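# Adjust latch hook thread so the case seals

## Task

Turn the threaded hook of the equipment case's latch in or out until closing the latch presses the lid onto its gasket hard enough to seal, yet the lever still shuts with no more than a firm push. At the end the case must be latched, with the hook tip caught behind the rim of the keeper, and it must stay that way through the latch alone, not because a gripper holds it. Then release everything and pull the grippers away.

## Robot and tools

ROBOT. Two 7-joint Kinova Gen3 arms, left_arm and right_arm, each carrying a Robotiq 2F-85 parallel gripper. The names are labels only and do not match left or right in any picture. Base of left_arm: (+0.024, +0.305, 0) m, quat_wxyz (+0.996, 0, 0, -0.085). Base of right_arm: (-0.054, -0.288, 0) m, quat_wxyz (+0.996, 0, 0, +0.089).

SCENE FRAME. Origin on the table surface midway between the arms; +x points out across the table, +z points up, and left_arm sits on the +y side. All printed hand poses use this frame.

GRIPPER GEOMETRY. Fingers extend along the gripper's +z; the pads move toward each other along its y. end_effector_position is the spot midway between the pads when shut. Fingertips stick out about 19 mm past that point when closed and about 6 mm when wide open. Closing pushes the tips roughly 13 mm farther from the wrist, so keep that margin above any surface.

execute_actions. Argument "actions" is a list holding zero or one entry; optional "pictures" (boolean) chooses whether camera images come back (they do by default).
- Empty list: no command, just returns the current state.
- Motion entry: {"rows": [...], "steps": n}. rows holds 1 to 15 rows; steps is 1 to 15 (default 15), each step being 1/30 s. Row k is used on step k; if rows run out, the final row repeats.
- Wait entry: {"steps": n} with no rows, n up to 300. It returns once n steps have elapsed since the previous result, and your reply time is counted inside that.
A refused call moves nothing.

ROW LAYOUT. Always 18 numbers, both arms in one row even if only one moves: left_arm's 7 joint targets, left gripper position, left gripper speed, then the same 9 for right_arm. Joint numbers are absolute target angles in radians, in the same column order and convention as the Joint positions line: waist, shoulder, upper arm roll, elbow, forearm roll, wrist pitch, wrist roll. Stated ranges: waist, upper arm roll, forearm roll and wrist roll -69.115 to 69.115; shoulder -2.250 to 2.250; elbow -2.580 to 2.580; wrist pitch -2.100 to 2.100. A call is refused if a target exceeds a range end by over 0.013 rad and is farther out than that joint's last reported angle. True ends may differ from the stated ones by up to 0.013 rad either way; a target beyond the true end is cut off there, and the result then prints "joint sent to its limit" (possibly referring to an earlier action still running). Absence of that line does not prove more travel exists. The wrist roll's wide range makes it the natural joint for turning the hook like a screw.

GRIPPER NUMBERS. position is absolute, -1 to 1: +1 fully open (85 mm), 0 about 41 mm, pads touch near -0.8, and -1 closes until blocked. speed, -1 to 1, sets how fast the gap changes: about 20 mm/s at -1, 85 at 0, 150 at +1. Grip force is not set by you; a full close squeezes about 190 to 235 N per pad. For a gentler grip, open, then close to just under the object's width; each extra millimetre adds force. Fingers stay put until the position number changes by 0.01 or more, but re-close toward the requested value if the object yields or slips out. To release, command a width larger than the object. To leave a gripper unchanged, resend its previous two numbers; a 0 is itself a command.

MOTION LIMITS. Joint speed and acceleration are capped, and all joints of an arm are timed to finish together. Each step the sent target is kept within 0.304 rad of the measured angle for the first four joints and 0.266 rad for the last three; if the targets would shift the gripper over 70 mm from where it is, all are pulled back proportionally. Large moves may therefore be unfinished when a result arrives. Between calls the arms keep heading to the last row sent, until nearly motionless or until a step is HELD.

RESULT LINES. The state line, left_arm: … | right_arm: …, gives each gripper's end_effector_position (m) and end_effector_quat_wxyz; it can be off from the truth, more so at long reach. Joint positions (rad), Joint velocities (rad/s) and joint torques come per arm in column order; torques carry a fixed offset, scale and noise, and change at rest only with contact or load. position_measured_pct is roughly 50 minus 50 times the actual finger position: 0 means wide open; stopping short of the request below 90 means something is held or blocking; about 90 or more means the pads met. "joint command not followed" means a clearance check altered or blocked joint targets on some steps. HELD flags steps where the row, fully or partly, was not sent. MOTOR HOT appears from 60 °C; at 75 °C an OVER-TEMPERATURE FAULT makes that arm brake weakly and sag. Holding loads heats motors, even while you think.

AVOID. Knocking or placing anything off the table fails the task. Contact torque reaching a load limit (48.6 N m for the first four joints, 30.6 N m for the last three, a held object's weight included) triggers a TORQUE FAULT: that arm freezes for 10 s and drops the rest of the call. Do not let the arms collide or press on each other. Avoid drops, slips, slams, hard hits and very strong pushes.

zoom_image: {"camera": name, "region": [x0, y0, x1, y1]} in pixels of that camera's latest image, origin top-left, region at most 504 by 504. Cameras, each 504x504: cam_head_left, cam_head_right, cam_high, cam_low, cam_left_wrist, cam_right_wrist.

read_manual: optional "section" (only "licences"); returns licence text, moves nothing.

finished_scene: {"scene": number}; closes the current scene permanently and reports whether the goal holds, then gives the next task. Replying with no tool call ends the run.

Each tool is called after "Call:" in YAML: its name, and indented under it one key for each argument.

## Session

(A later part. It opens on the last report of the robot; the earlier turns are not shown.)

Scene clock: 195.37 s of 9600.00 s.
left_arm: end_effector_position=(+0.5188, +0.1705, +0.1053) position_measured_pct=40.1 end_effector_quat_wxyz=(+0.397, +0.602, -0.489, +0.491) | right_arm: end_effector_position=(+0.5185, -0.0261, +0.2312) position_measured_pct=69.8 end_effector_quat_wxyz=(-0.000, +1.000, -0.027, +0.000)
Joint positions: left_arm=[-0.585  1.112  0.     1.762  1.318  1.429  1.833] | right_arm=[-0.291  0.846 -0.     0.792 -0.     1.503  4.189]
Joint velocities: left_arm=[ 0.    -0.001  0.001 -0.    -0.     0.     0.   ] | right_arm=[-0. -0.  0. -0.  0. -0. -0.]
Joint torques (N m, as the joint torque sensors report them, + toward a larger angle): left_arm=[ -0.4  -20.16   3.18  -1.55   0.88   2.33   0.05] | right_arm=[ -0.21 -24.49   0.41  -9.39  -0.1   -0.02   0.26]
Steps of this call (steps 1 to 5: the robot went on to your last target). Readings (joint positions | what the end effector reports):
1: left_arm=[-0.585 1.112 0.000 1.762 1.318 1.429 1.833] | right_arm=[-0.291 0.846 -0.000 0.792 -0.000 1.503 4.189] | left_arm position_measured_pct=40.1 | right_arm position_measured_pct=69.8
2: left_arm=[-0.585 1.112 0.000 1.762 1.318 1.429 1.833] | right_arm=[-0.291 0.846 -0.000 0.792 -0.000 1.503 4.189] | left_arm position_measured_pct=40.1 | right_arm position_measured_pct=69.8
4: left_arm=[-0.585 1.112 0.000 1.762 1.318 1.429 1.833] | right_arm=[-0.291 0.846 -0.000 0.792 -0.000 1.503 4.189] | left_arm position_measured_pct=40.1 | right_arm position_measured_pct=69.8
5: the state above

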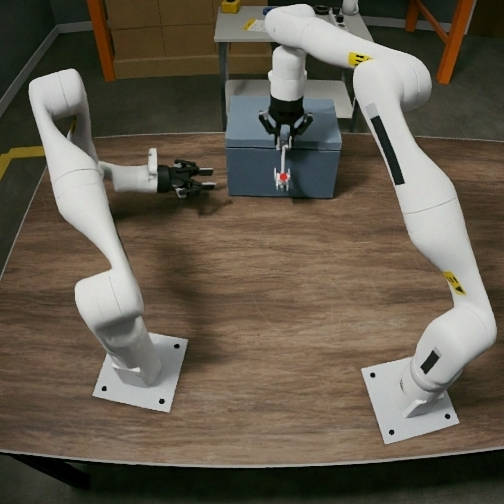

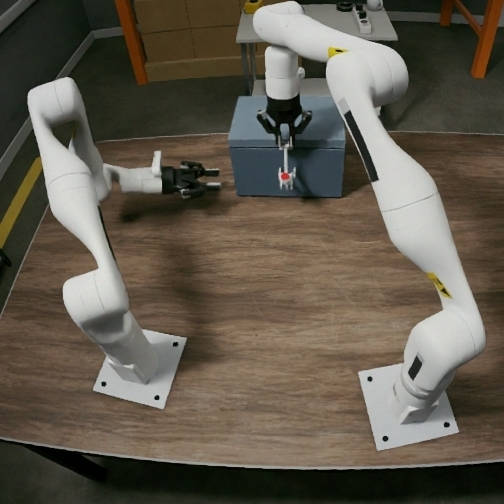

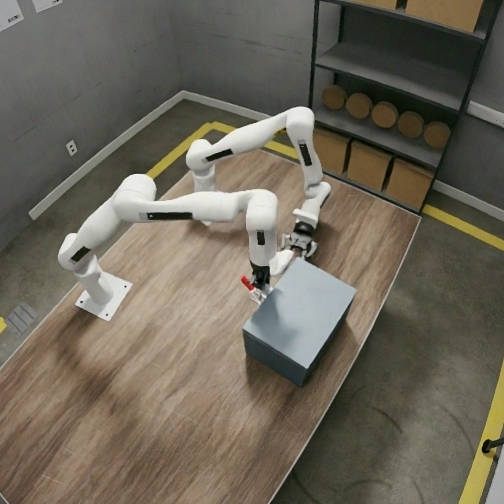

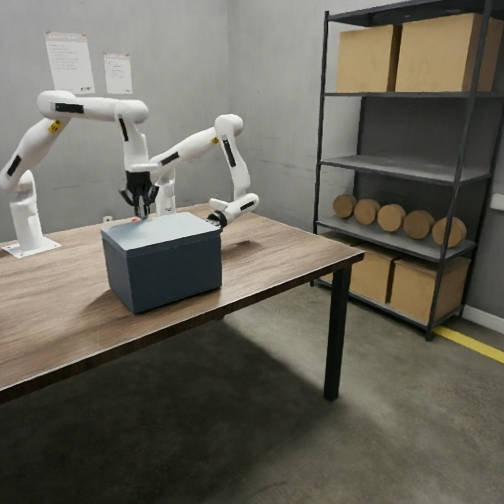

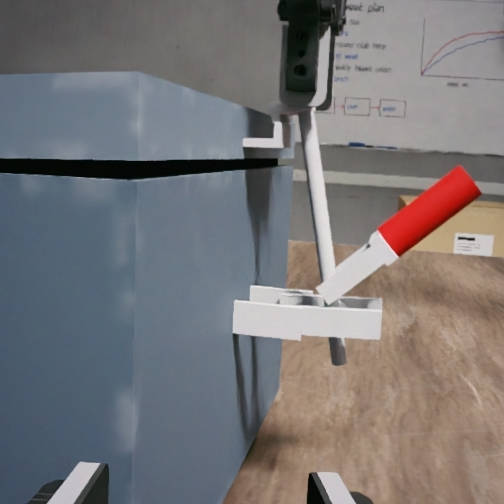

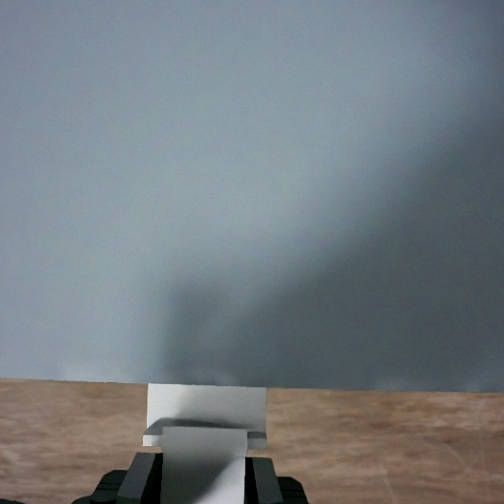

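Call:
execute_actions:
  actions:
    - {"rows":[[-0.585,1.112,0,1.762,1.318,1.429,1.833,0.2,0, -0.2906,0.8464,0,0.7858,0,1.5094,4.189,-0.43,-1],[-0.585,1.112,0,1.762,1.318,1.429,1.833,0.2,0, -0.2906,0.8464,0,0.7858,0,1.5094,4.189,-0.43,-1],[-0.585,1.112,0,1.762,1.318,1.429,1.833,0.2,0, -0.2906,0.8462,0,0.7798,0,1.5156,4.189,-0.43,-1],[-0.585,1.112,0,1.762,1.318,1.429,1.833,0.2,0, -0.2906,0.8462,0,0.7798,0,1.5156,4.189,-0.43,-1],[-0.585,1.112,0,1.762,1.318,1.429,1.833,0.2,0, -0.2906,0.846,0,0.7738,0,1.5218,4.189,-0.43,-1]],"steps":15}

Scene clock: 204.80 s of 9600.00 s.
left_arm: end_effector_position=(+0.5188, +0.1705, +0.1053) position_measured_pct=40.1 end_effector_quat_wxyz=(+0.397, +0.602, -0.489, +0.491) | right_arm: end_effector_position=(+0.5169, -0.0259, +0.2321) position_measured_pct=69.8 end_effector_quat_wxyz=(+0.002, +1.000, -0.027, -0.005)
Joint positions: left_arm=[-0.585  1.112  0.     1.762  1.318  1.429  1.833] | right_arm=[-0.291  0.852 -0.001  0.777 -0.001  1.522  4.189]
Joint velocities: left_arm=[ 0.001  0.001 -0.     0.     0.    -0.     0.001] | right_arm=[ 0.001  0.002 -0.    -0.002 -0.     0.002  0.   ]
Joint torques (N m, as the joint torque sensors report them, + toward a larger angle): left_arm=[ -0.36 -19.89   3.34  -1.41   1.21   2.45  -0.02] | right_arm=[  0.53 -29.78   1.   -11.64   0.39   0.07   0.44]
Steps of this call (steps 1 to 15: the robot went on to your last target; steps 16 to 268: nothing new was sent; steps 269 to 283: all 15 steps of this action). Readings (joint positions | what the end effector reports):
269: left_arm=[-0.585 1.112 0.000 1.762 1.318 1.429 1.833] | right_arm=[-0.291 0.846 -0.000 0.791 -0.000 1.504 4.189] | left_arm position_measured_pct=40.1 | right_arm position_measured_pct=69.8
270: left_arm=[-0.585 1.112 0.000 1.762 1.318 1.429 1.833] | right_arm=[-0.291 0.847 -0.000 0.790 -0.000 1.506 4.189] | left_arm position_measured_pct=40.1 | right_arm position_measured_pct=69.8
272: left_arm=[-0.585 1.112 0.000 1.762 1.318 1.429 1.833] | right_arm=[-0.291 0.848 -0.000 0.786 -0.000 1.510 4.189] | left_arm position_measured_pct=40.1 | right_arm position_measured_pct=69.8
276: left_arm=[-0.585 1.112 0.000 1.762 1.318 1.429 1.833] | right_arm=[-0.291 0.851 -0.001 0.780 -0.001 1.520 4.189] | left_arm position_measured_pct=40.1 | right_arm position_measured_pct=69.8
283: the state above

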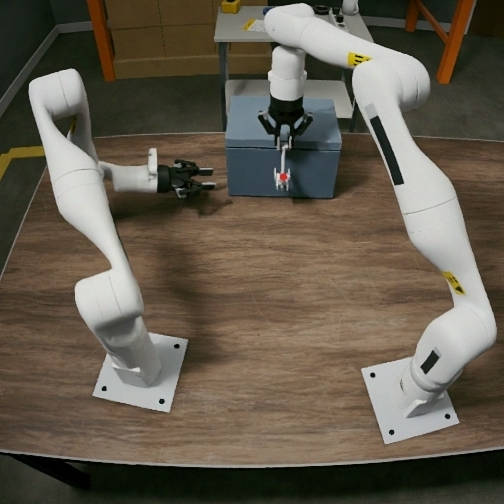

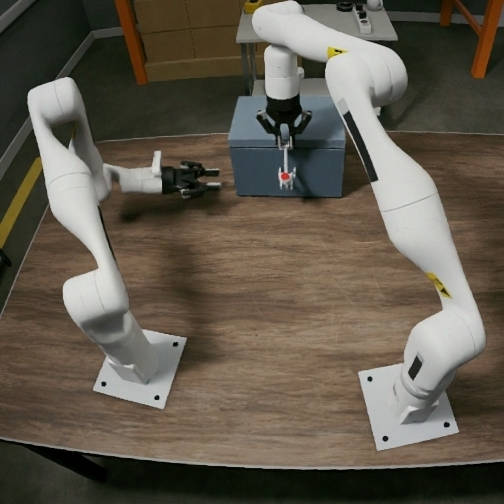

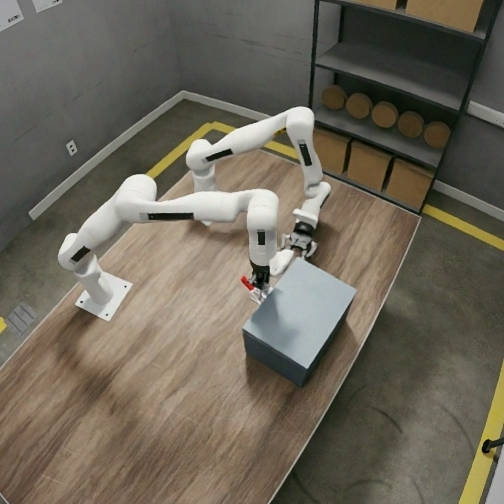

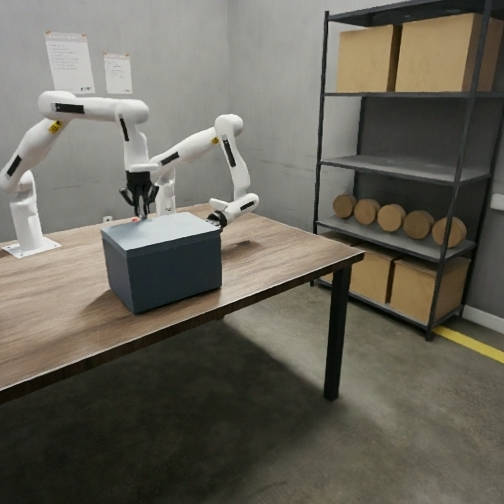

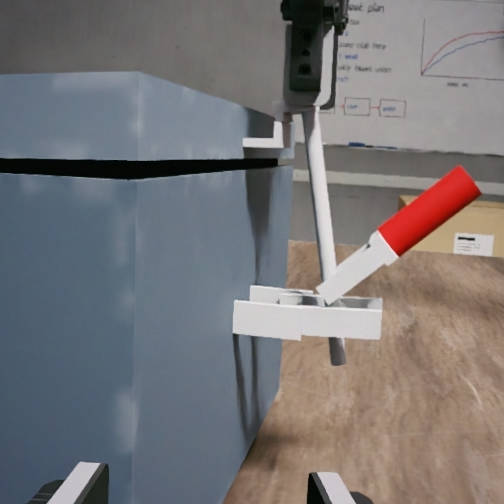

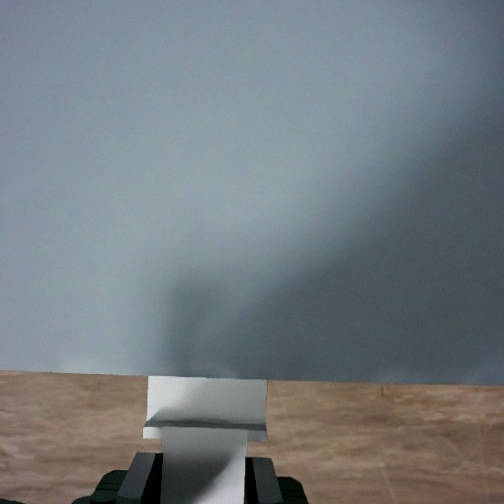

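Call:
execute_actions:
  actions:
    - {"rows":[[-0.585,1.112,0,1.762,1.318,1.429,1.833,0.2,0, -0.2921,0.8405,0,0.7851,0,1.516,4.1874,-0.43,-1],[-0.585,1.112,0,1.762,1.318,1.429,1.833,0.2,0, -0.2936,0.8351,0,0.7964,0,1.5101,4.1858,-0.43,-1],[-0.585,1.112,0,1.762,1.318,1.429,1.833,0.2,0, -0.2952,0.8296,0,0.8077,0,1.5043,4.1842,-0.43,-1],[-0.585,1.112,0,1.762,1.318,1.429,1.833,0.2,0, -0.2967,0.8242,0,0.819,0,1.4984,4.1826,-0.43,-1],[-0.585,1.112,0,1.762,1.318,1.429,1.833,0.2,0, -0.2982,0.8187,0,0.8303,0,1.4926,4.181,-0.43,-1],[-0.585,1.112,0,1.762,1.318,1.429,1.833,0.2,0, -0.2997,0.8132,0,0.8416,0,1.4868,4.1794,-0.43,-1],[-0.585,1.112,0,1.762,1.318,1.429,1.833,0.2,0, -0.3012,0.8078,0,0.8529,0,1.4809,4.1778,-0.43,-1],[-0.585,1.112,0,1.762,1.318,1.429,1.833,0.2,0, -0.3028,0.8023,0,0.8642,0,1.4751,4.1762,-0.43,-1],[-0.585,1.112,0,1.762,1.318,1.429,1.833,0.2,0, -0.3043,0.7969,0,0.8755,0,1.4692,4.1746,-0.43,-1],[-0.585,1.112,0,1.762,1.318,1.429,1.833,0.2,0, -0.3058,0.7914,0,0.8868,0,1.4634,4.173,-0.43,-1]],"steps":15}
  pictures: false

Call:
execute_actions:
  actions:
    - {"steps":8}

Scene clock: 251.57 s of 9600.00 s.
left_arm: end_effector_position=(+0.5188, +0.1705, +0.1053) position_measured_pct=40.1 end_effector_quat_wxyz=(+0.397, +0.602, -0.489, +0.491) | right_arm: end_effector_position=(+0.5004, -0.0254, +0.2339) position_measured_pct=69.8 end_effector_quat_wxyz=(+0.000, +1.000, -0.028, -0.001)
Joint positions: left_arm=[-0.585  1.112  0.     1.762  1.318  1.429  1.833] | right_arm=[-0.305  0.796 -0.     0.882  0.     1.465  4.174]
Joint velocities: left_arm=[-0.     0.001 -0.     0.    -0.001 -0.    -0.001] | right_arm=[-0.007 -0.032  0.     0.057  0.    -0.033 -0.008]
Joint torques (N m, as the joint torque sensors report them, + toward a larger angle): left_arm=[ -0.27 -20.42   3.35  -1.88   0.96   2.52   0.02] | right_arm=[ -0.52 -24.38   0.51  -9.63  -0.23   0.02   0.17]
Steps of this call (steps 1 to 15: the robot went on to your last target; steps 16 to 1388: nothing new was sent; steps 1389 to 1403: all 15 steps of this action). Readings (joint positions | what the end effector reports):
1389: left_arm=[-0.585 1.112 0.000 1.762 1.318 1.429 1.833] | right_arm=[-0.292 0.852 -0.001 0.778 -0.001 1.522 4.189] | left_arm position_measured_pct=40.1 | right_arm position_measured_pct=69.8
1390: left_arm=[-0.585 1.112 0.000 1.762 1.318 1.429 1.833] | right_arm=[-0.292 0.850 -0.001 0.782 -0.001 1.520 4.188] | left_arm position_measured_pct=40.1 | right_arm position_measured_pct=69.8
1392: left_arm=[-0.585 1.112 0.000 1.762 1.318 1.429 1.833] | right_arm=[-0.294 0.843 -0.000 0.794 -0.000 1.513 4.187] | left_arm position_measured_pct=40.1 | right_arm position_measured_pct=69.8
1396: left_arm=[-0.585 1.112 0.000 1.762 1.318 1.429 1.833] | right_arm=[-0.298 0.824 -0.000 0.829 -0.000 1.494 4.182] | left_arm position_measured_pct=40.1 | right_arm position_measured_pct=69.8
1403: the state above

Scene clock: 251.83 s of 9600.00 s.
left_arm: end_effector_position=(+0.5188, +0.1705, +0.1053) position_measured_pct=40.1 end_effector_quat_wxyz=(+0.397, +0.602, -0.489, +0.491) | right_arm: end_effector_position=(+0.4994, -0.0253, +0.2340) position_measured_pct=69.8 end_effector_quat_wxyz=(+0.000, +1.000, -0.028, -0.001)
Joint positions: left_arm=[-0.585  1.112  0.     1.762  1.318  1.429  1.833] | right_arm=[-0.306  0.794 -0.     0.887 -0.     1.463  4.173]
Joint velocities: left_arm=[ 0.001 -0.     0.    -0.    -0.     0.    -0.001] | right_arm=[-0.002 -0.001  0.     0.002  0.001 -0.001 -0.   ]
Joint torques (N m, as the joint torque sensors report them, + toward a larger angle): left_arm=[  0.08 -20.26   3.07  -1.63   1.07   2.59   0.14] | right_arm=[ -0.51 -25.04   0.42  -9.77  -0.06   0.42   0.12]
Steps of this call (steps 1 to 8: the robot went on to your last target). Readings (joint positions | what the end effector reports):
1: left_arm=[-0.585 1.112 0.000 1.762 1.318 1.429 1.833] | right_arm=[-0.305 0.795 -0.000 0.884 -0.000 1.464 4.173] | left_arm position_measured_pct=40.1 | right_arm position_measured_pct=69.8
2: left_arm=[-0.585 1.112 0.000 1.762 1.318 1.429 1.833] | right_arm=[-0.305 0.795 -0.000 0.885 -0.000 1.463 4.173] | left_arm position_measured_pct=40.1 | right_arm position_measured_pct=69.8
4: left_arm=[-0.585 1.112 0.000 1.762 1.318 1.429 1.833] | right_arm=[-0.306 0.794 -0.000 0.886 -0.000 1.463 4.173] | left_arm position_measured_pct=40.1 | right_arm position_measured_pct=69.8
8: the state above

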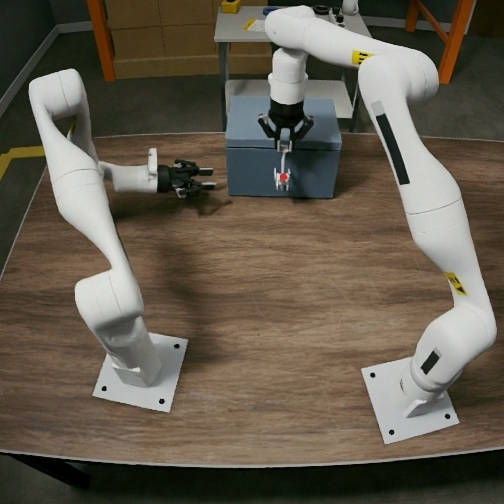

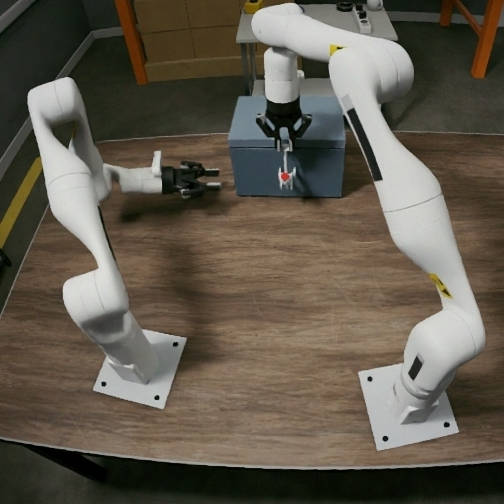

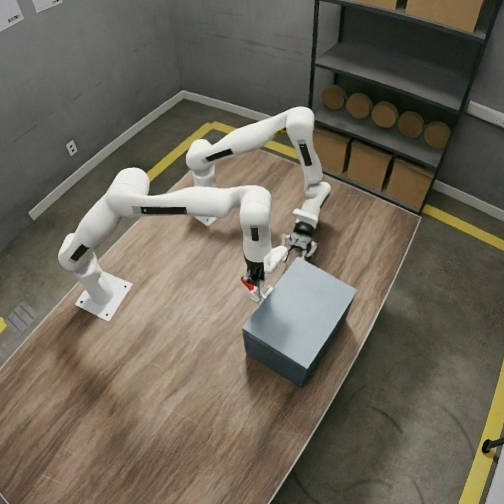

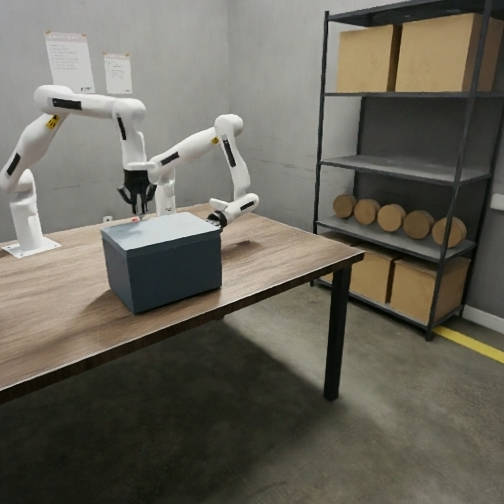

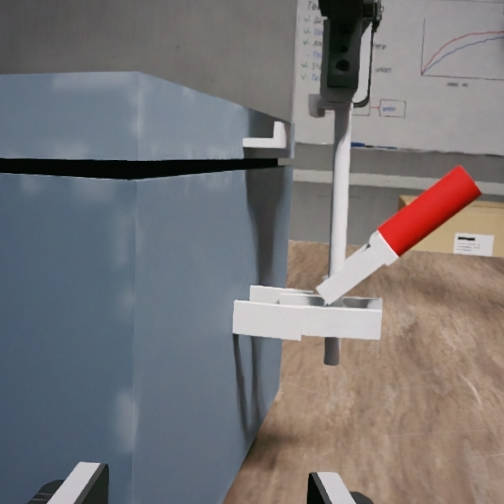

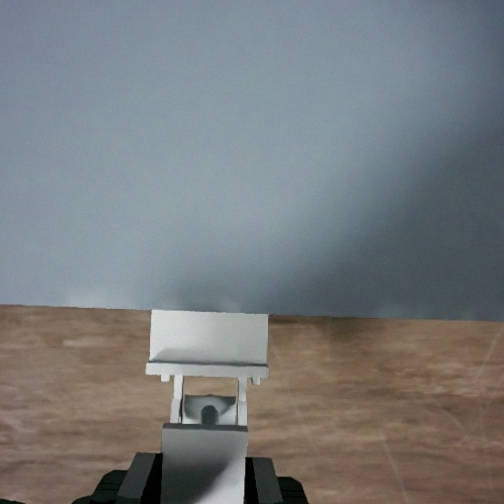

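Call:
zoom_image:
  camera: "cam_left_wrist"
  region: [235, 60, 395, 180]

Region (235, 60, 395, 180) of cam_left_wrist's 504x504 image, scaled by 3.150; it fills the top 378 rows of this view, and the rest is white.

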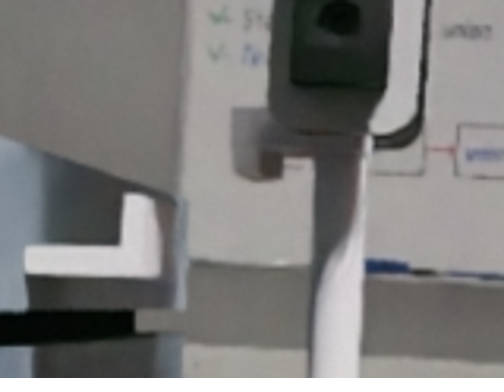

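Call:
execute_actions:
  actions:
    - {"rows":[[-0.585,1.112,0,1.762,1.318,1.429,1.833,0.2,0, -0.3079,0.7847,0,0.9,0,1.4569,4.171,-0.43,-1],[-0.585,1.112,0,1.762,1.318,1.429,1.833,0.2,0, -0.3079,0.7847,0,0.9,0,1.4569,4.171,-0.43,-1],[-0.585,1.112,0,1.762,1.318,1.429,1.833,0.2,0, -0.3079,0.7847,0,0.9,0,1.4569,4.171,-0.43,-1],[-0.585,1.112,0,1.762,1.318,1.429,1.833,0.2,0, -0.3079,0.7847,0,0.9,0,1.4569,4.171,-0.43,-1],[-0.585,1.112,0,1.762,1.318,1.429,1.833,0.2,0, -0.3079,0.7846,0,0.8987,0,1.4583,35.587,-0.43,-1]],"steps":15}
  pictures: false

Call:
execute_actions:
  actions:
    - {"steps":30}

Call:
execute_actions:
  actions:
    - {"steps":120}
  pictures: false

Call:
execute_actions:
  actions:
    - {"rows":[[-0.585,1.112,0,1.762,1.318,1.429,1.833,0.2,0, -0.3079,0.7842,0,0.8948,0,1.4626,35.587,-0.43,-1]],"steps":15}

Scene clock: 277.67 s of 9600.00 s.
left_arm: end_effector_position=(+0.5188, +0.1705, +0.1053) position_measured_pct=40.1 end_effector_quat_wxyz=(+0.397, +0.602, -0.489, +0.491) | right_arm: end_effector_position=(+0.4969, -0.0255, +0.2342) position_measured_pct=69.8 end_effector_quat_wxyz=(+0.000, +0.990, +0.143, -0.001)
Joint positions: left_arm=[-0.585  1.112  0.     1.762  1.318  1.429  1.833] | right_arm=[-0.308  0.787  0.     0.899  0.     1.458  4.514]
Joint velocities: left_arm=[ 0.    -0.001  0.002  0.     0.001 -0.    -0.   ] | right_arm=[ 0.001 -0.001  0.001  0.001  0.001  0.001  1.216]
Joint torques (N m, as the joint torque sensors report them, + toward a larger angle): left_arm=[  0.   -20.08   3.08  -1.88   0.94   2.64   0.05] | right_arm=[ -0.26 -25.63   0.12 -10.28  -0.37   0.24   0.27]
Steps of this call (steps 1 to 15: the robot went on to your last target; steps 16 to 760: nothing new was sent; steps 761 to 775: all 15 steps of this action). Readings (joint positions | what the end effector reports):
761: left_arm=[-0.585 1.112 0.000 1.762 1.318 1.429 1.833] | right_arm=[-0.306 0.793 -0.000 0.889 0.000 1.462 4.173] | left_arm position_measured_pct=40.1 | right_arm position_measured_pct=69.8
762: left_arm=[-0.585 1.112 0.000 1.762 1.318 1.429 1.833] | right_arm=[-0.307 0.791 -0.000 0.892 -0.000 1.460 4.172] | left_arm position_measured_pct=40.1 | right_arm position_measured_pct=69.8
764: left_arm=[-0.585 1.112 0.000 1.762 1.318 1.429 1.833] | right_arm=[-0.308 0.789 -0.000 0.897 0.000 1.458 4.172] | left_arm position_measured_pct=40.1 | right_arm position_measured_pct=69.8
768: left_arm=[-0.585 1.112 0.000 1.762 1.318 1.429 1.833] | right_arm=[-0.308 0.788 -0.000 0.899 -0.000 1.457 4.232] | left_arm position_measured_pct=40.1 | right_arm position_measured_pct=69.8
775: the state above

Scene clock: 278.67 s of 9600.00 s.
left_arm: end_effector_position=(+0.5188, +0.1705, +0.1053) position_measured_pct=40.1 end_effector_quat_wxyz=(+0.397, +0.602, -0.489, +0.491) | right_arm: end_effector_position=(+0.4971, -0.0260, +0.2344) position_measured_pct=69.8 end_effector_quat_wxyz=(+0.000, +0.730, +0.684, -0.001)
Joint positions: left_arm=[-0.585  1.112  0.     1.762  1.318  1.429  1.833] | right_arm=[-0.307  0.787  0.     0.9    0.     1.458  5.733]
Joint velocities: left_arm=[ 0.    -0.001 -0.     0.     0.    -0.     0.001] | right_arm=[-0.001  0.     0.001 -0.    -0.    -0.     1.218]
Joint torques (N m, as the joint torque sensors report them, + toward a larger angle): left_arm=[ -0.18 -20.05   3.4   -1.56   0.86   2.39  -0.09] | right_arm=[ -0.64 -25.34   0.01  -9.9   -0.54   0.24   0.24]
Steps of this call (steps 1 to 30: the robot went on to your last target). Readings (joint positions | what the end effector reports):
1: left_arm=[-0.585 1.112 0.000 1.762 1.318 1.429 1.833] | right_arm=[-0.308 0.787 0.000 0.899 0.000 1.458 4.555] | left_arm position_measured_pct=40.1 | right_arm position_measured_pct=69.8
2: left_arm=[-0.585 1.112 0.000 1.762 1.318 1.429 1.833] | right_arm=[-0.308 0.787 0.000 0.899 0.000 1.458 4.595] | left_arm position_measured_pct=40.1 | right_arm position_measured_pct=69.8
4: left_arm=[-0.585 1.112 0.000 1.762 1.318 1.429 1.833] | right_arm=[-0.308 0.787 0.000 0.900 0.000 1.458 4.676] | left_arm position_measured_pct=40.1 | right_arm position_measured_pct=69.8
8: left_arm=[-0.585 1.112 0.000 1.762 1.318 1.429 1.833] | right_arm=[-0.308 0.787 0.000 0.900 0.000 1.458 4.839] | left_arm position_measured_pct=40.1 | right_arm position_measured_pct=69.8
30: the state above

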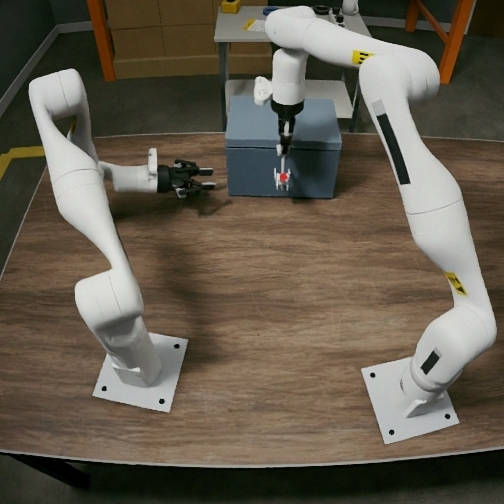

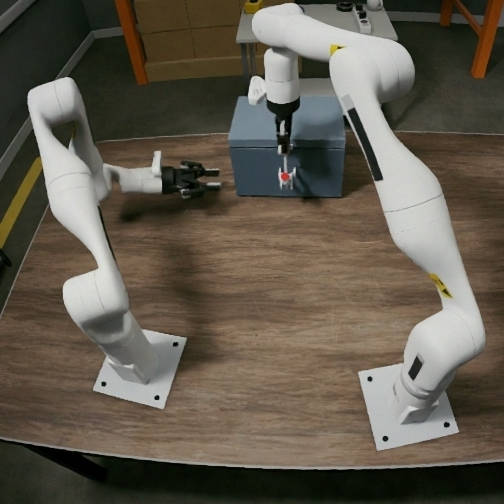

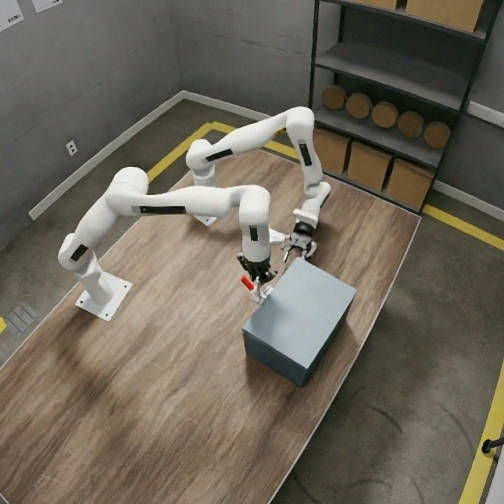

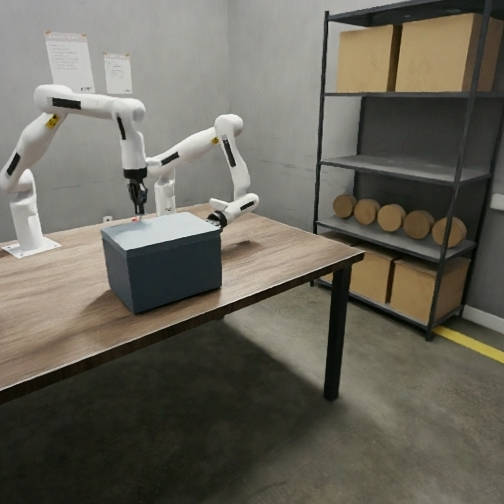

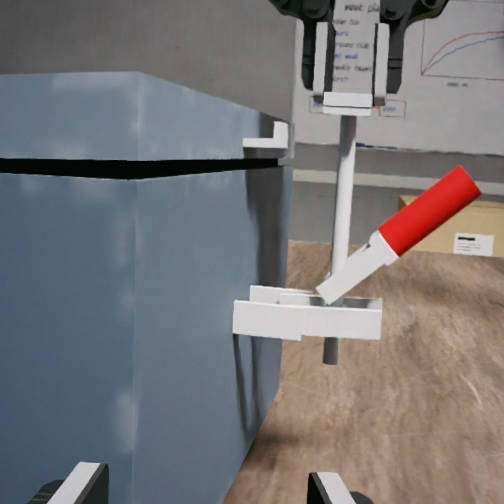

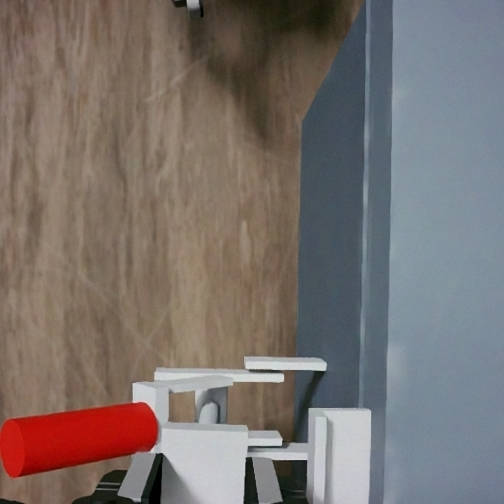

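Scene clock: 282.67 s of 9600.00 s.
left_arm: end_effector_position=(+0.5188, +0.1705, +0.1053) position_measured_pct=40.1 end_effector_quat_wxyz=(+0.397, +0.602, -0.489, +0.491) | right_arm: end_effector_position=(+0.4971, -0.0253, +0.2353) position_measured_pct=69.8 end_effector_quat_wxyz=(+0.000, +0.999, +0.052, -0.000)
Joint positions: left_arm=[-0.585  1.112  0.     1.762  1.318  1.429  1.833] | right_arm=[-0.308  0.786  0.     0.899  0.     1.458 10.613]
Joint velocities: left_arm=[-0.     0.001  0.001 -0.    -0.    -0.     0.001] | right_arm=[ 0.002  0.     0.    -0.     0.001 -0.     1.219]
Joint torques (N m, as the joint torque sensors report them, + toward a larger angle): left_arm=[ -0.36 -19.63   2.96  -1.28   0.89   2.5   -0.02] | right_arm=[ -0.45 -24.48   0.22  -9.54  -0.2    0.25   0.15]
Steps of this call (steps 1 to 120: the robot went on to your last target). Readings (joint positions | what the end effector reports):
1: left_arm=[-0.585 1.112 0.000 1.762 1.318 1.429 1.833] | right_arm=[-0.307 0.787 0.000 0.900 0.000 1.458 5.774] | left_arm position_measured_pct=40.1 | right_arm position_measured_pct=69.8
2: left_arm=[-0.585 1.112 0.000 1.762 1.318 1.429 1.833] | right_arm=[-0.307 0.787 0.000 0.900 0.000 1.458 5.815] | left_arm position_measured_pct=40.1 | right_arm position_measured_pct=69.8
4: left_arm=[-0.585 1.112 0.000 1.762 1.318 1.429 1.833] | right_arm=[-0.307 0.787 0.000 0.899 0.000 1.458 5.896] | left_arm position_measured_pct=40.1 | right_arm position_measured_pct=69.8
8: left_arm=[-0.585 1.112 0.000 1.762 1.318 1.429 1.833] | right_arm=[-0.307 0.787 0.000 0.899 0.000 1.458 6.059] | left_arm position_measured_pct=40.1 | right_arm position_measured_pct=69.8
120: the state above

Scene clock: 283.17 s of 9600.00 s.
left_arm: end_effector_position=(+0.5188, +0.1705, +0.1053) position_measured_pct=40.1 end_effector_quat_wxyz=(+0.397, +0.602, -0.489, +0.491) | right_arm: end_effector_position=(+0.4969, -0.0258, +0.2356) position_measured_pct=69.8 end_effector_quat_wxyz=(+0.000, +0.937, +0.349, -0.001)
Joint positions: left_arm=[-0.585  1.112  0.     1.762  1.318  1.429  1.833] | right_arm=[-0.308  0.787  0.     0.896  0.     1.462 11.223]
Joint velocities: left_arm=[ 0.    -0.001  0.001  0.     0.     0.    -0.   ] | right_arm=[ 0.001  0.001  0.001 -0.001  0.     0.002  1.219]
Joint torques (N m, as the joint torque sensors report them, + toward a larger angle): left_arm=[ -0.11 -19.98   3.02  -1.6    0.9    2.4    0.1 ] | right_arm=[ -0.47 -25.54   0.08 -10.42  -0.43   0.07   0.54]
Steps of this call (steps 1 to 15: all 15 steps of this action). Readings (joint positions | what the end effector reports):
1: left_arm=[-0.585 1.112 0.000 1.762 1.318 1.429 1.833] | right_arm=[-0.308 0.786 0.000 0.899 0.000 1.458 10.654] | left_arm position_measured_pct=40.1 | right_arm position_measured_pct=69.8
2: left_arm=[-0.585 1.112 0.000 1.762 1.318 1.429 1.833] | right_arm=[-0.308 0.786 0.000 0.899 0.000 1.458 10.695] | left_arm position_measured_pct=40.1 | right_arm position_measured_pct=69.8
4: left_arm=[-0.585 1.112 0.000 1.762 1.318 1.429 1.833] | right_arm=[-0.308 0.786 0.000 0.898 0.000 1.459 10.776] | left_arm position_measured_pct=40.1 | right_arm position_measured_pct=69.8
8: left_arm=[-0.585 1.112 0.000 1.762 1.318 1.429 1.833] | right_arm=[-0.308 0.786 0.000 0.897 0.000 1.461 10.939] | left_arm position_measured_pct=40.1 | right_arm position_measured_pct=69.8
15: the state above

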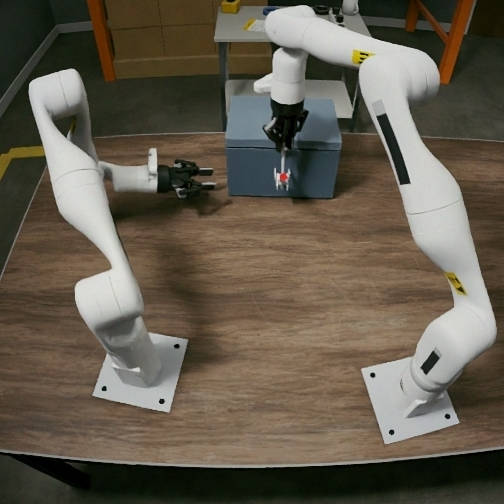

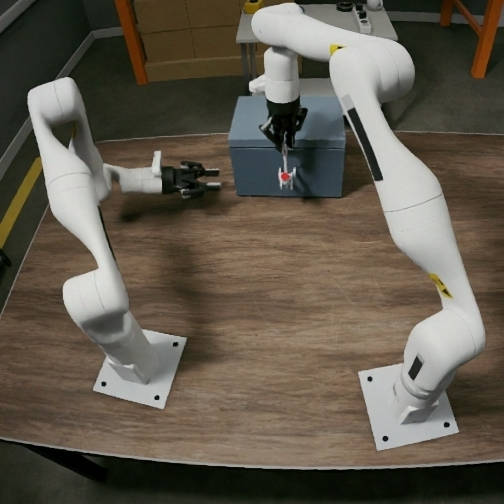

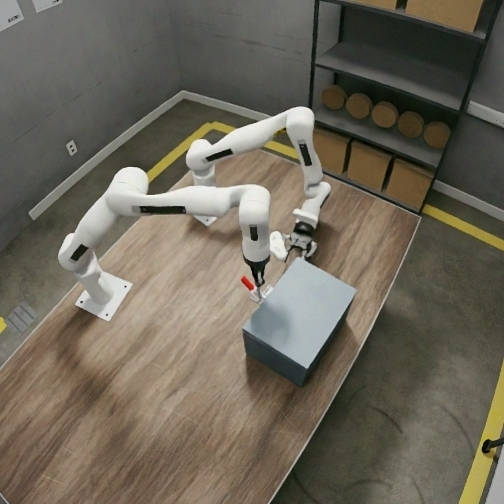

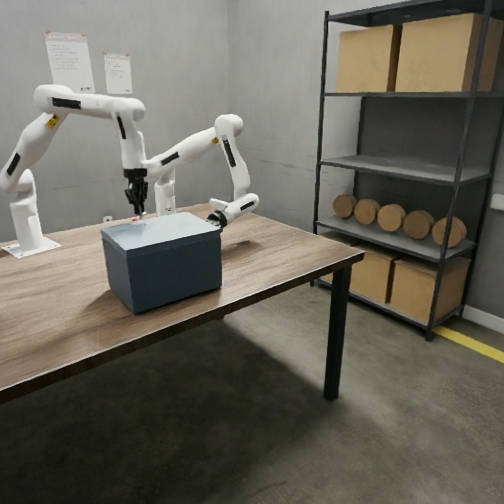

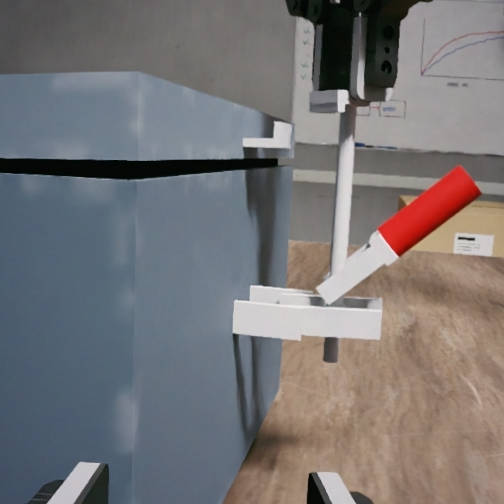

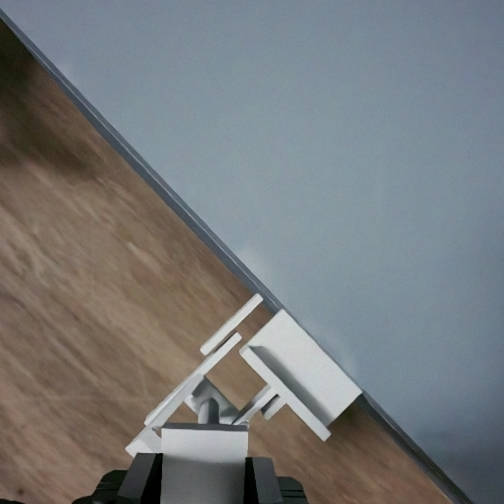

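Call:
execute_actions:
  actions:
    - {"rows":[[-0.585,1.112,0,1.762,1.318,1.429,1.833,0.2,0, -0.3079,0.7837,0,0.8905,0,1.4673,35.587,-0.43,-1]],"steps":15}
  pictures: false

Call:
execute_actions:
  actions:
    - {"steps":200}
  pictures: false

Call:
execute_actions:
  actions:
    - {"rows":[[-0.585,1.112,0,1.762,1.318,1.429,1.833,0.2,0, -0.3079,0.7832,0,0.8861,0,1.4722,35.587,-0.43,-1]],"steps":15}

Scene clock: 291.93 s of 9600.00 s.
left_arm: end_effector_position=(+0.5188, +0.1705, +0.1053) position_measured_pct=40.1 end_effector_quat_wxyz=(+0.397, +0.602, -0.489, +0.491) | right_arm: end_effector_position=(+0.4967, -0.0245, +0.2376) position_measured_pct=69.8 end_effector_quat_wxyz=(+0.000, +0.838, -0.546, -0.001)
Joint positions: left_arm=[-0.585  1.112  0.     1.762  1.318  1.429  1.833] | right_arm=[-0.309  0.786 -0.001  0.891 -0.     1.466 21.92 ]
Joint velocities: left_arm=[-0.001  0.    -0.    -0.    -0.    -0.    -0.   ] | right_arm=[ 0.002  0.     0.001 -0.001  0.     0.003  1.22 ]
Joint torques (N m, as the joint torque sensors report them, + toward a larger angle): left_arm=[ -0.38 -20.41   3.1   -1.62   0.76   2.55  -0.09] | right_arm=[  0.24 -25.38   0.66  -9.63  -0.1    0.75   0.35]
Steps of this call (steps 1 to 248: the robot went on to your last target; steps 249 to 263: all 15 steps of this action). Readings (joint positions | what the end effector reports):
249: left_arm=[-0.585 1.112 0.000 1.762 1.318 1.429 1.833] | right_arm=[-0.309 0.784 -0.000 0.894 -0.000 1.462 21.350] | left_arm position_measured_pct=40.1 | right_arm position_measured_pct=69.8
250: left_arm=[-0.585 1.112 0.000 1.762 1.318 1.429 1.833] | right_arm=[-0.309 0.784 -0.000 0.894 -0.000 1.462 21.391] | left_arm position_measured_pct=40.1 | right_arm position_measured_pct=69.8
252: left_arm=[-0.585 1.112 0.000 1.762 1.318 1.429 1.833] | right_arm=[-0.309 0.785 -0.000 0.894 -0.000 1.463 21.472] | left_arm position_measured_pct=40.1 | right_arm position_measured_pct=69.8
256: left_arm=[-0.585 1.112 0.000 1.762 1.318 1.429 1.833] | right_arm=[-0.309 0.785 -0.001 0.892 -0.000 1.465 21.635] | left_arm position_measured_pct=40.1 | right_arm position_measured_pct=69.8
263: the state above

Scene clock: 298.60 s of 9600.00 s.
left_arm: end_effector_position=(+0.5188, +0.1705, +0.1053) position_measured_pct=40.1 end_effector_quat_wxyz=(+0.397, +0.602, -0.489, +0.491) | right_arm: end_effector_position=(+0.4973, -0.0257, +0.2391) position_measured_pct=69.8 end_effector_quat_wxyz=(+0.000, +0.940, +0.340, +0.000)
Joint positions: left_arm=[-0.585  1.112  0.     1.762  1.318  1.429  1.833] | right_arm=[-0.307  0.784  0.     0.89   0.     1.467 30.054]
Joint velocities: left_arm=[ 0.     0.     0.    -0.     0.001  0.    -0.   ] | right_arm=[ 0.004 -0.002  0.     0.     0.     0.001  1.22 ]
Joint torques (N m, as the joint torque sensors report them, + toward a larger angle): left_arm=[ -0.21 -20.11   3.07  -1.32   1.05   2.41   0.24] | right_arm=[ -0.86 -23.7    0.12  -9.53  -0.29   0.2    0.11]
Steps of this call (steps 1 to 200: the robot went on to your last target). Readings (joint positions | what the end effector reports):
1: left_arm=[-0.585 1.112 0.000 1.762 1.318 1.429 1.833] | right_arm=[-0.309 0.786 -0.001 0.891 -0.000 1.466 21.961] | left_arm position_measured_pct=40.1 | right_arm position_measured_pct=69.8
2: left_arm=[-0.585 1.112 0.000 1.762 1.318 1.429 1.833] | right_arm=[-0.309 0.786 -0.000 0.891 -0.000 1.466 22.001] | left_arm position_measured_pct=40.1 | right_arm position_measured_pct=69.8
4: left_arm=[-0.585 1.112 0.000 1.762 1.318 1.429 1.833] | right_arm=[-0.309 0.786 -0.000 0.891 -0.000 1.466 22.083] | left_arm position_measured_pct=40.1 | right_arm position_measured_pct=69.8
8: left_arm=[-0.585 1.112 0.000 1.762 1.318 1.429 1.833] | right_arm=[-0.309 0.786 -0.000 0.891 -0.000 1.466 22.245] | left_arm position_measured_pct=40.1 | right_arm position_measured_pct=69.8
200: the state above

Scene clock: 299.10 s of 9600.00 s.
left_arm: end_effector_position=(+0.5188, +0.1705, +0.1053) position_measured_pct=40.1 end_effector_quat_wxyz=(+0.397, +0.602, -0.489, +0.491) | right_arm: end_effector_position=(+0.4971, -0.0260, +0.2394) position_measured_pct=69.8 end_effector_quat_wxyz=(+0.000, +0.795, +0.607, -0.001)
Joint positions: left_arm=[-0.585  1.112  0.     1.762  1.318  1.429  1.833] | right_arm=[-0.307  0.785  0.     0.887  0.     1.472 30.664]
Joint velocities: left_arm=[ 0.    -0.002 -0.     0.     0.     0.     0.001] | right_arm=[ 0.001  0.001 -0.    -0.002 -0.     0.001  1.22 ]
Joint torques (N m, as the joint torque sensors report them, + toward a larger angle): left_arm=[ -0.46 -20.02   3.34  -1.3    0.93   2.54  -0.13] | right_arm=[ -0.82 -25.3   -0.4  -10.29  -0.52   0.2    0.4 ]
Steps of this call (steps 1 to 15: all 15 steps of this action). Readings (joint positions | what the end effector reports):
1: left_arm=[-0.585 1.112 0.000 1.762 1.318 1.429 1.833] | right_arm=[-0.307 0.784 0.000 0.890 0.000 1.467 30.095] | left_arm position_measured_pct=40.1 | right_arm position_measured_pct=69.8
2: left_arm=[-0.585 1.112 0.000 1.762 1.318 1.429 1.833] | right_arm=[-0.307 0.784 0.000 0.890 0.000 1.467 30.136] | left_arm position_measured_pct=40.1 | right_arm position_measured_pct=69.8
4: left_arm=[-0.585 1.112 0.000 1.762 1.318 1.429 1.833] | right_arm=[-0.307 0.784 0.000 0.890 0.000 1.468 30.217] | left_arm position_measured_pct=40.1 | right_arm position_measured_pct=69.8
8: left_arm=[-0.585 1.112 0.000 1.762 1.318 1.429 1.833] | right_arm=[-0.307 0.785 0.000 0.888 0.000 1.471 30.380] | left_arm position_measured_pct=40.1 | right_arm position_measured_pct=69.8
15: the state above

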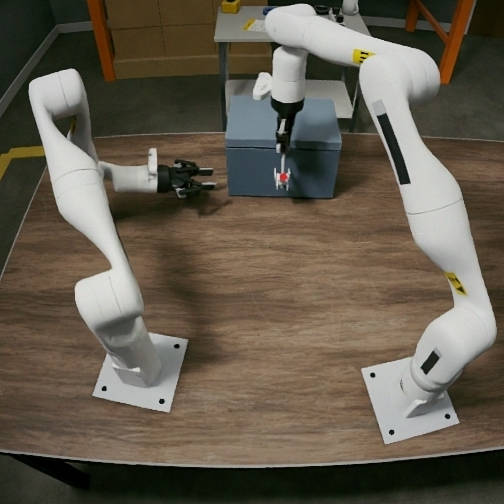

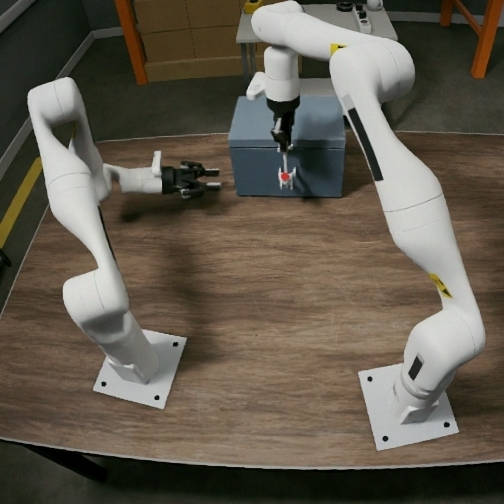

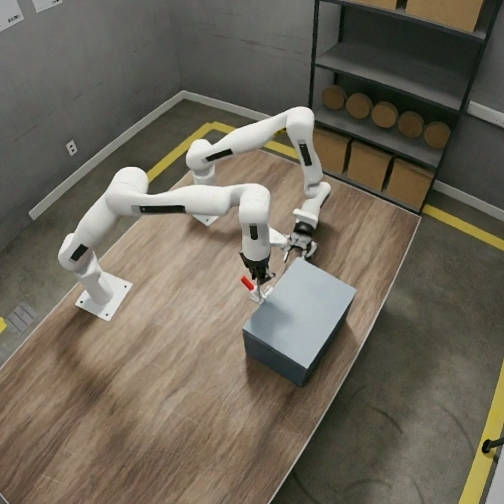

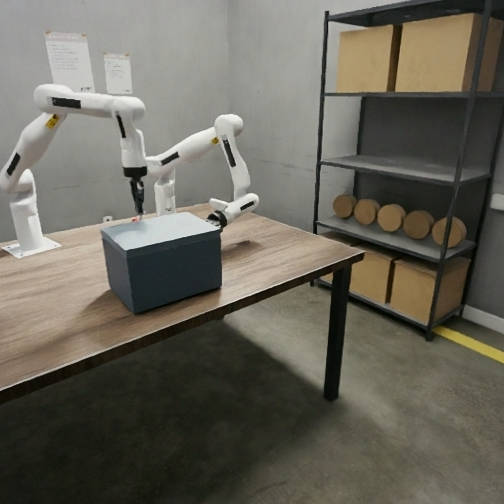

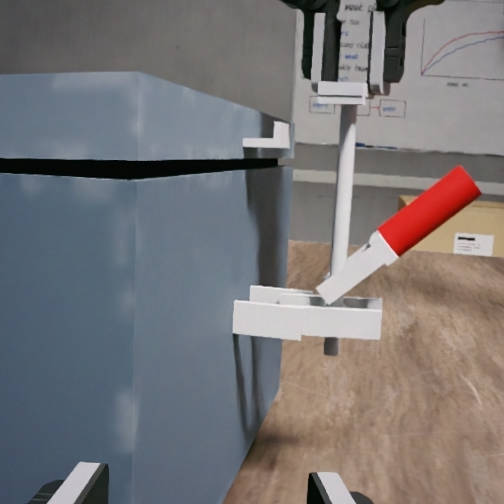

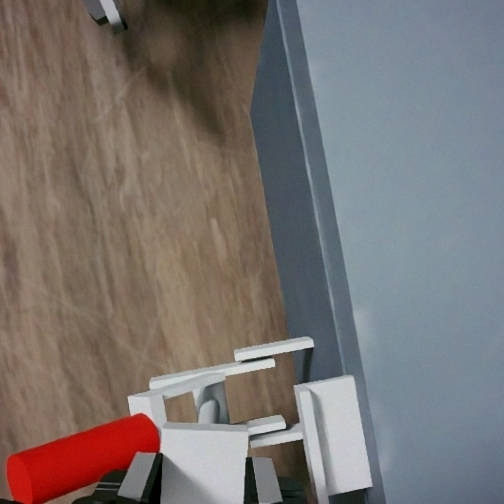

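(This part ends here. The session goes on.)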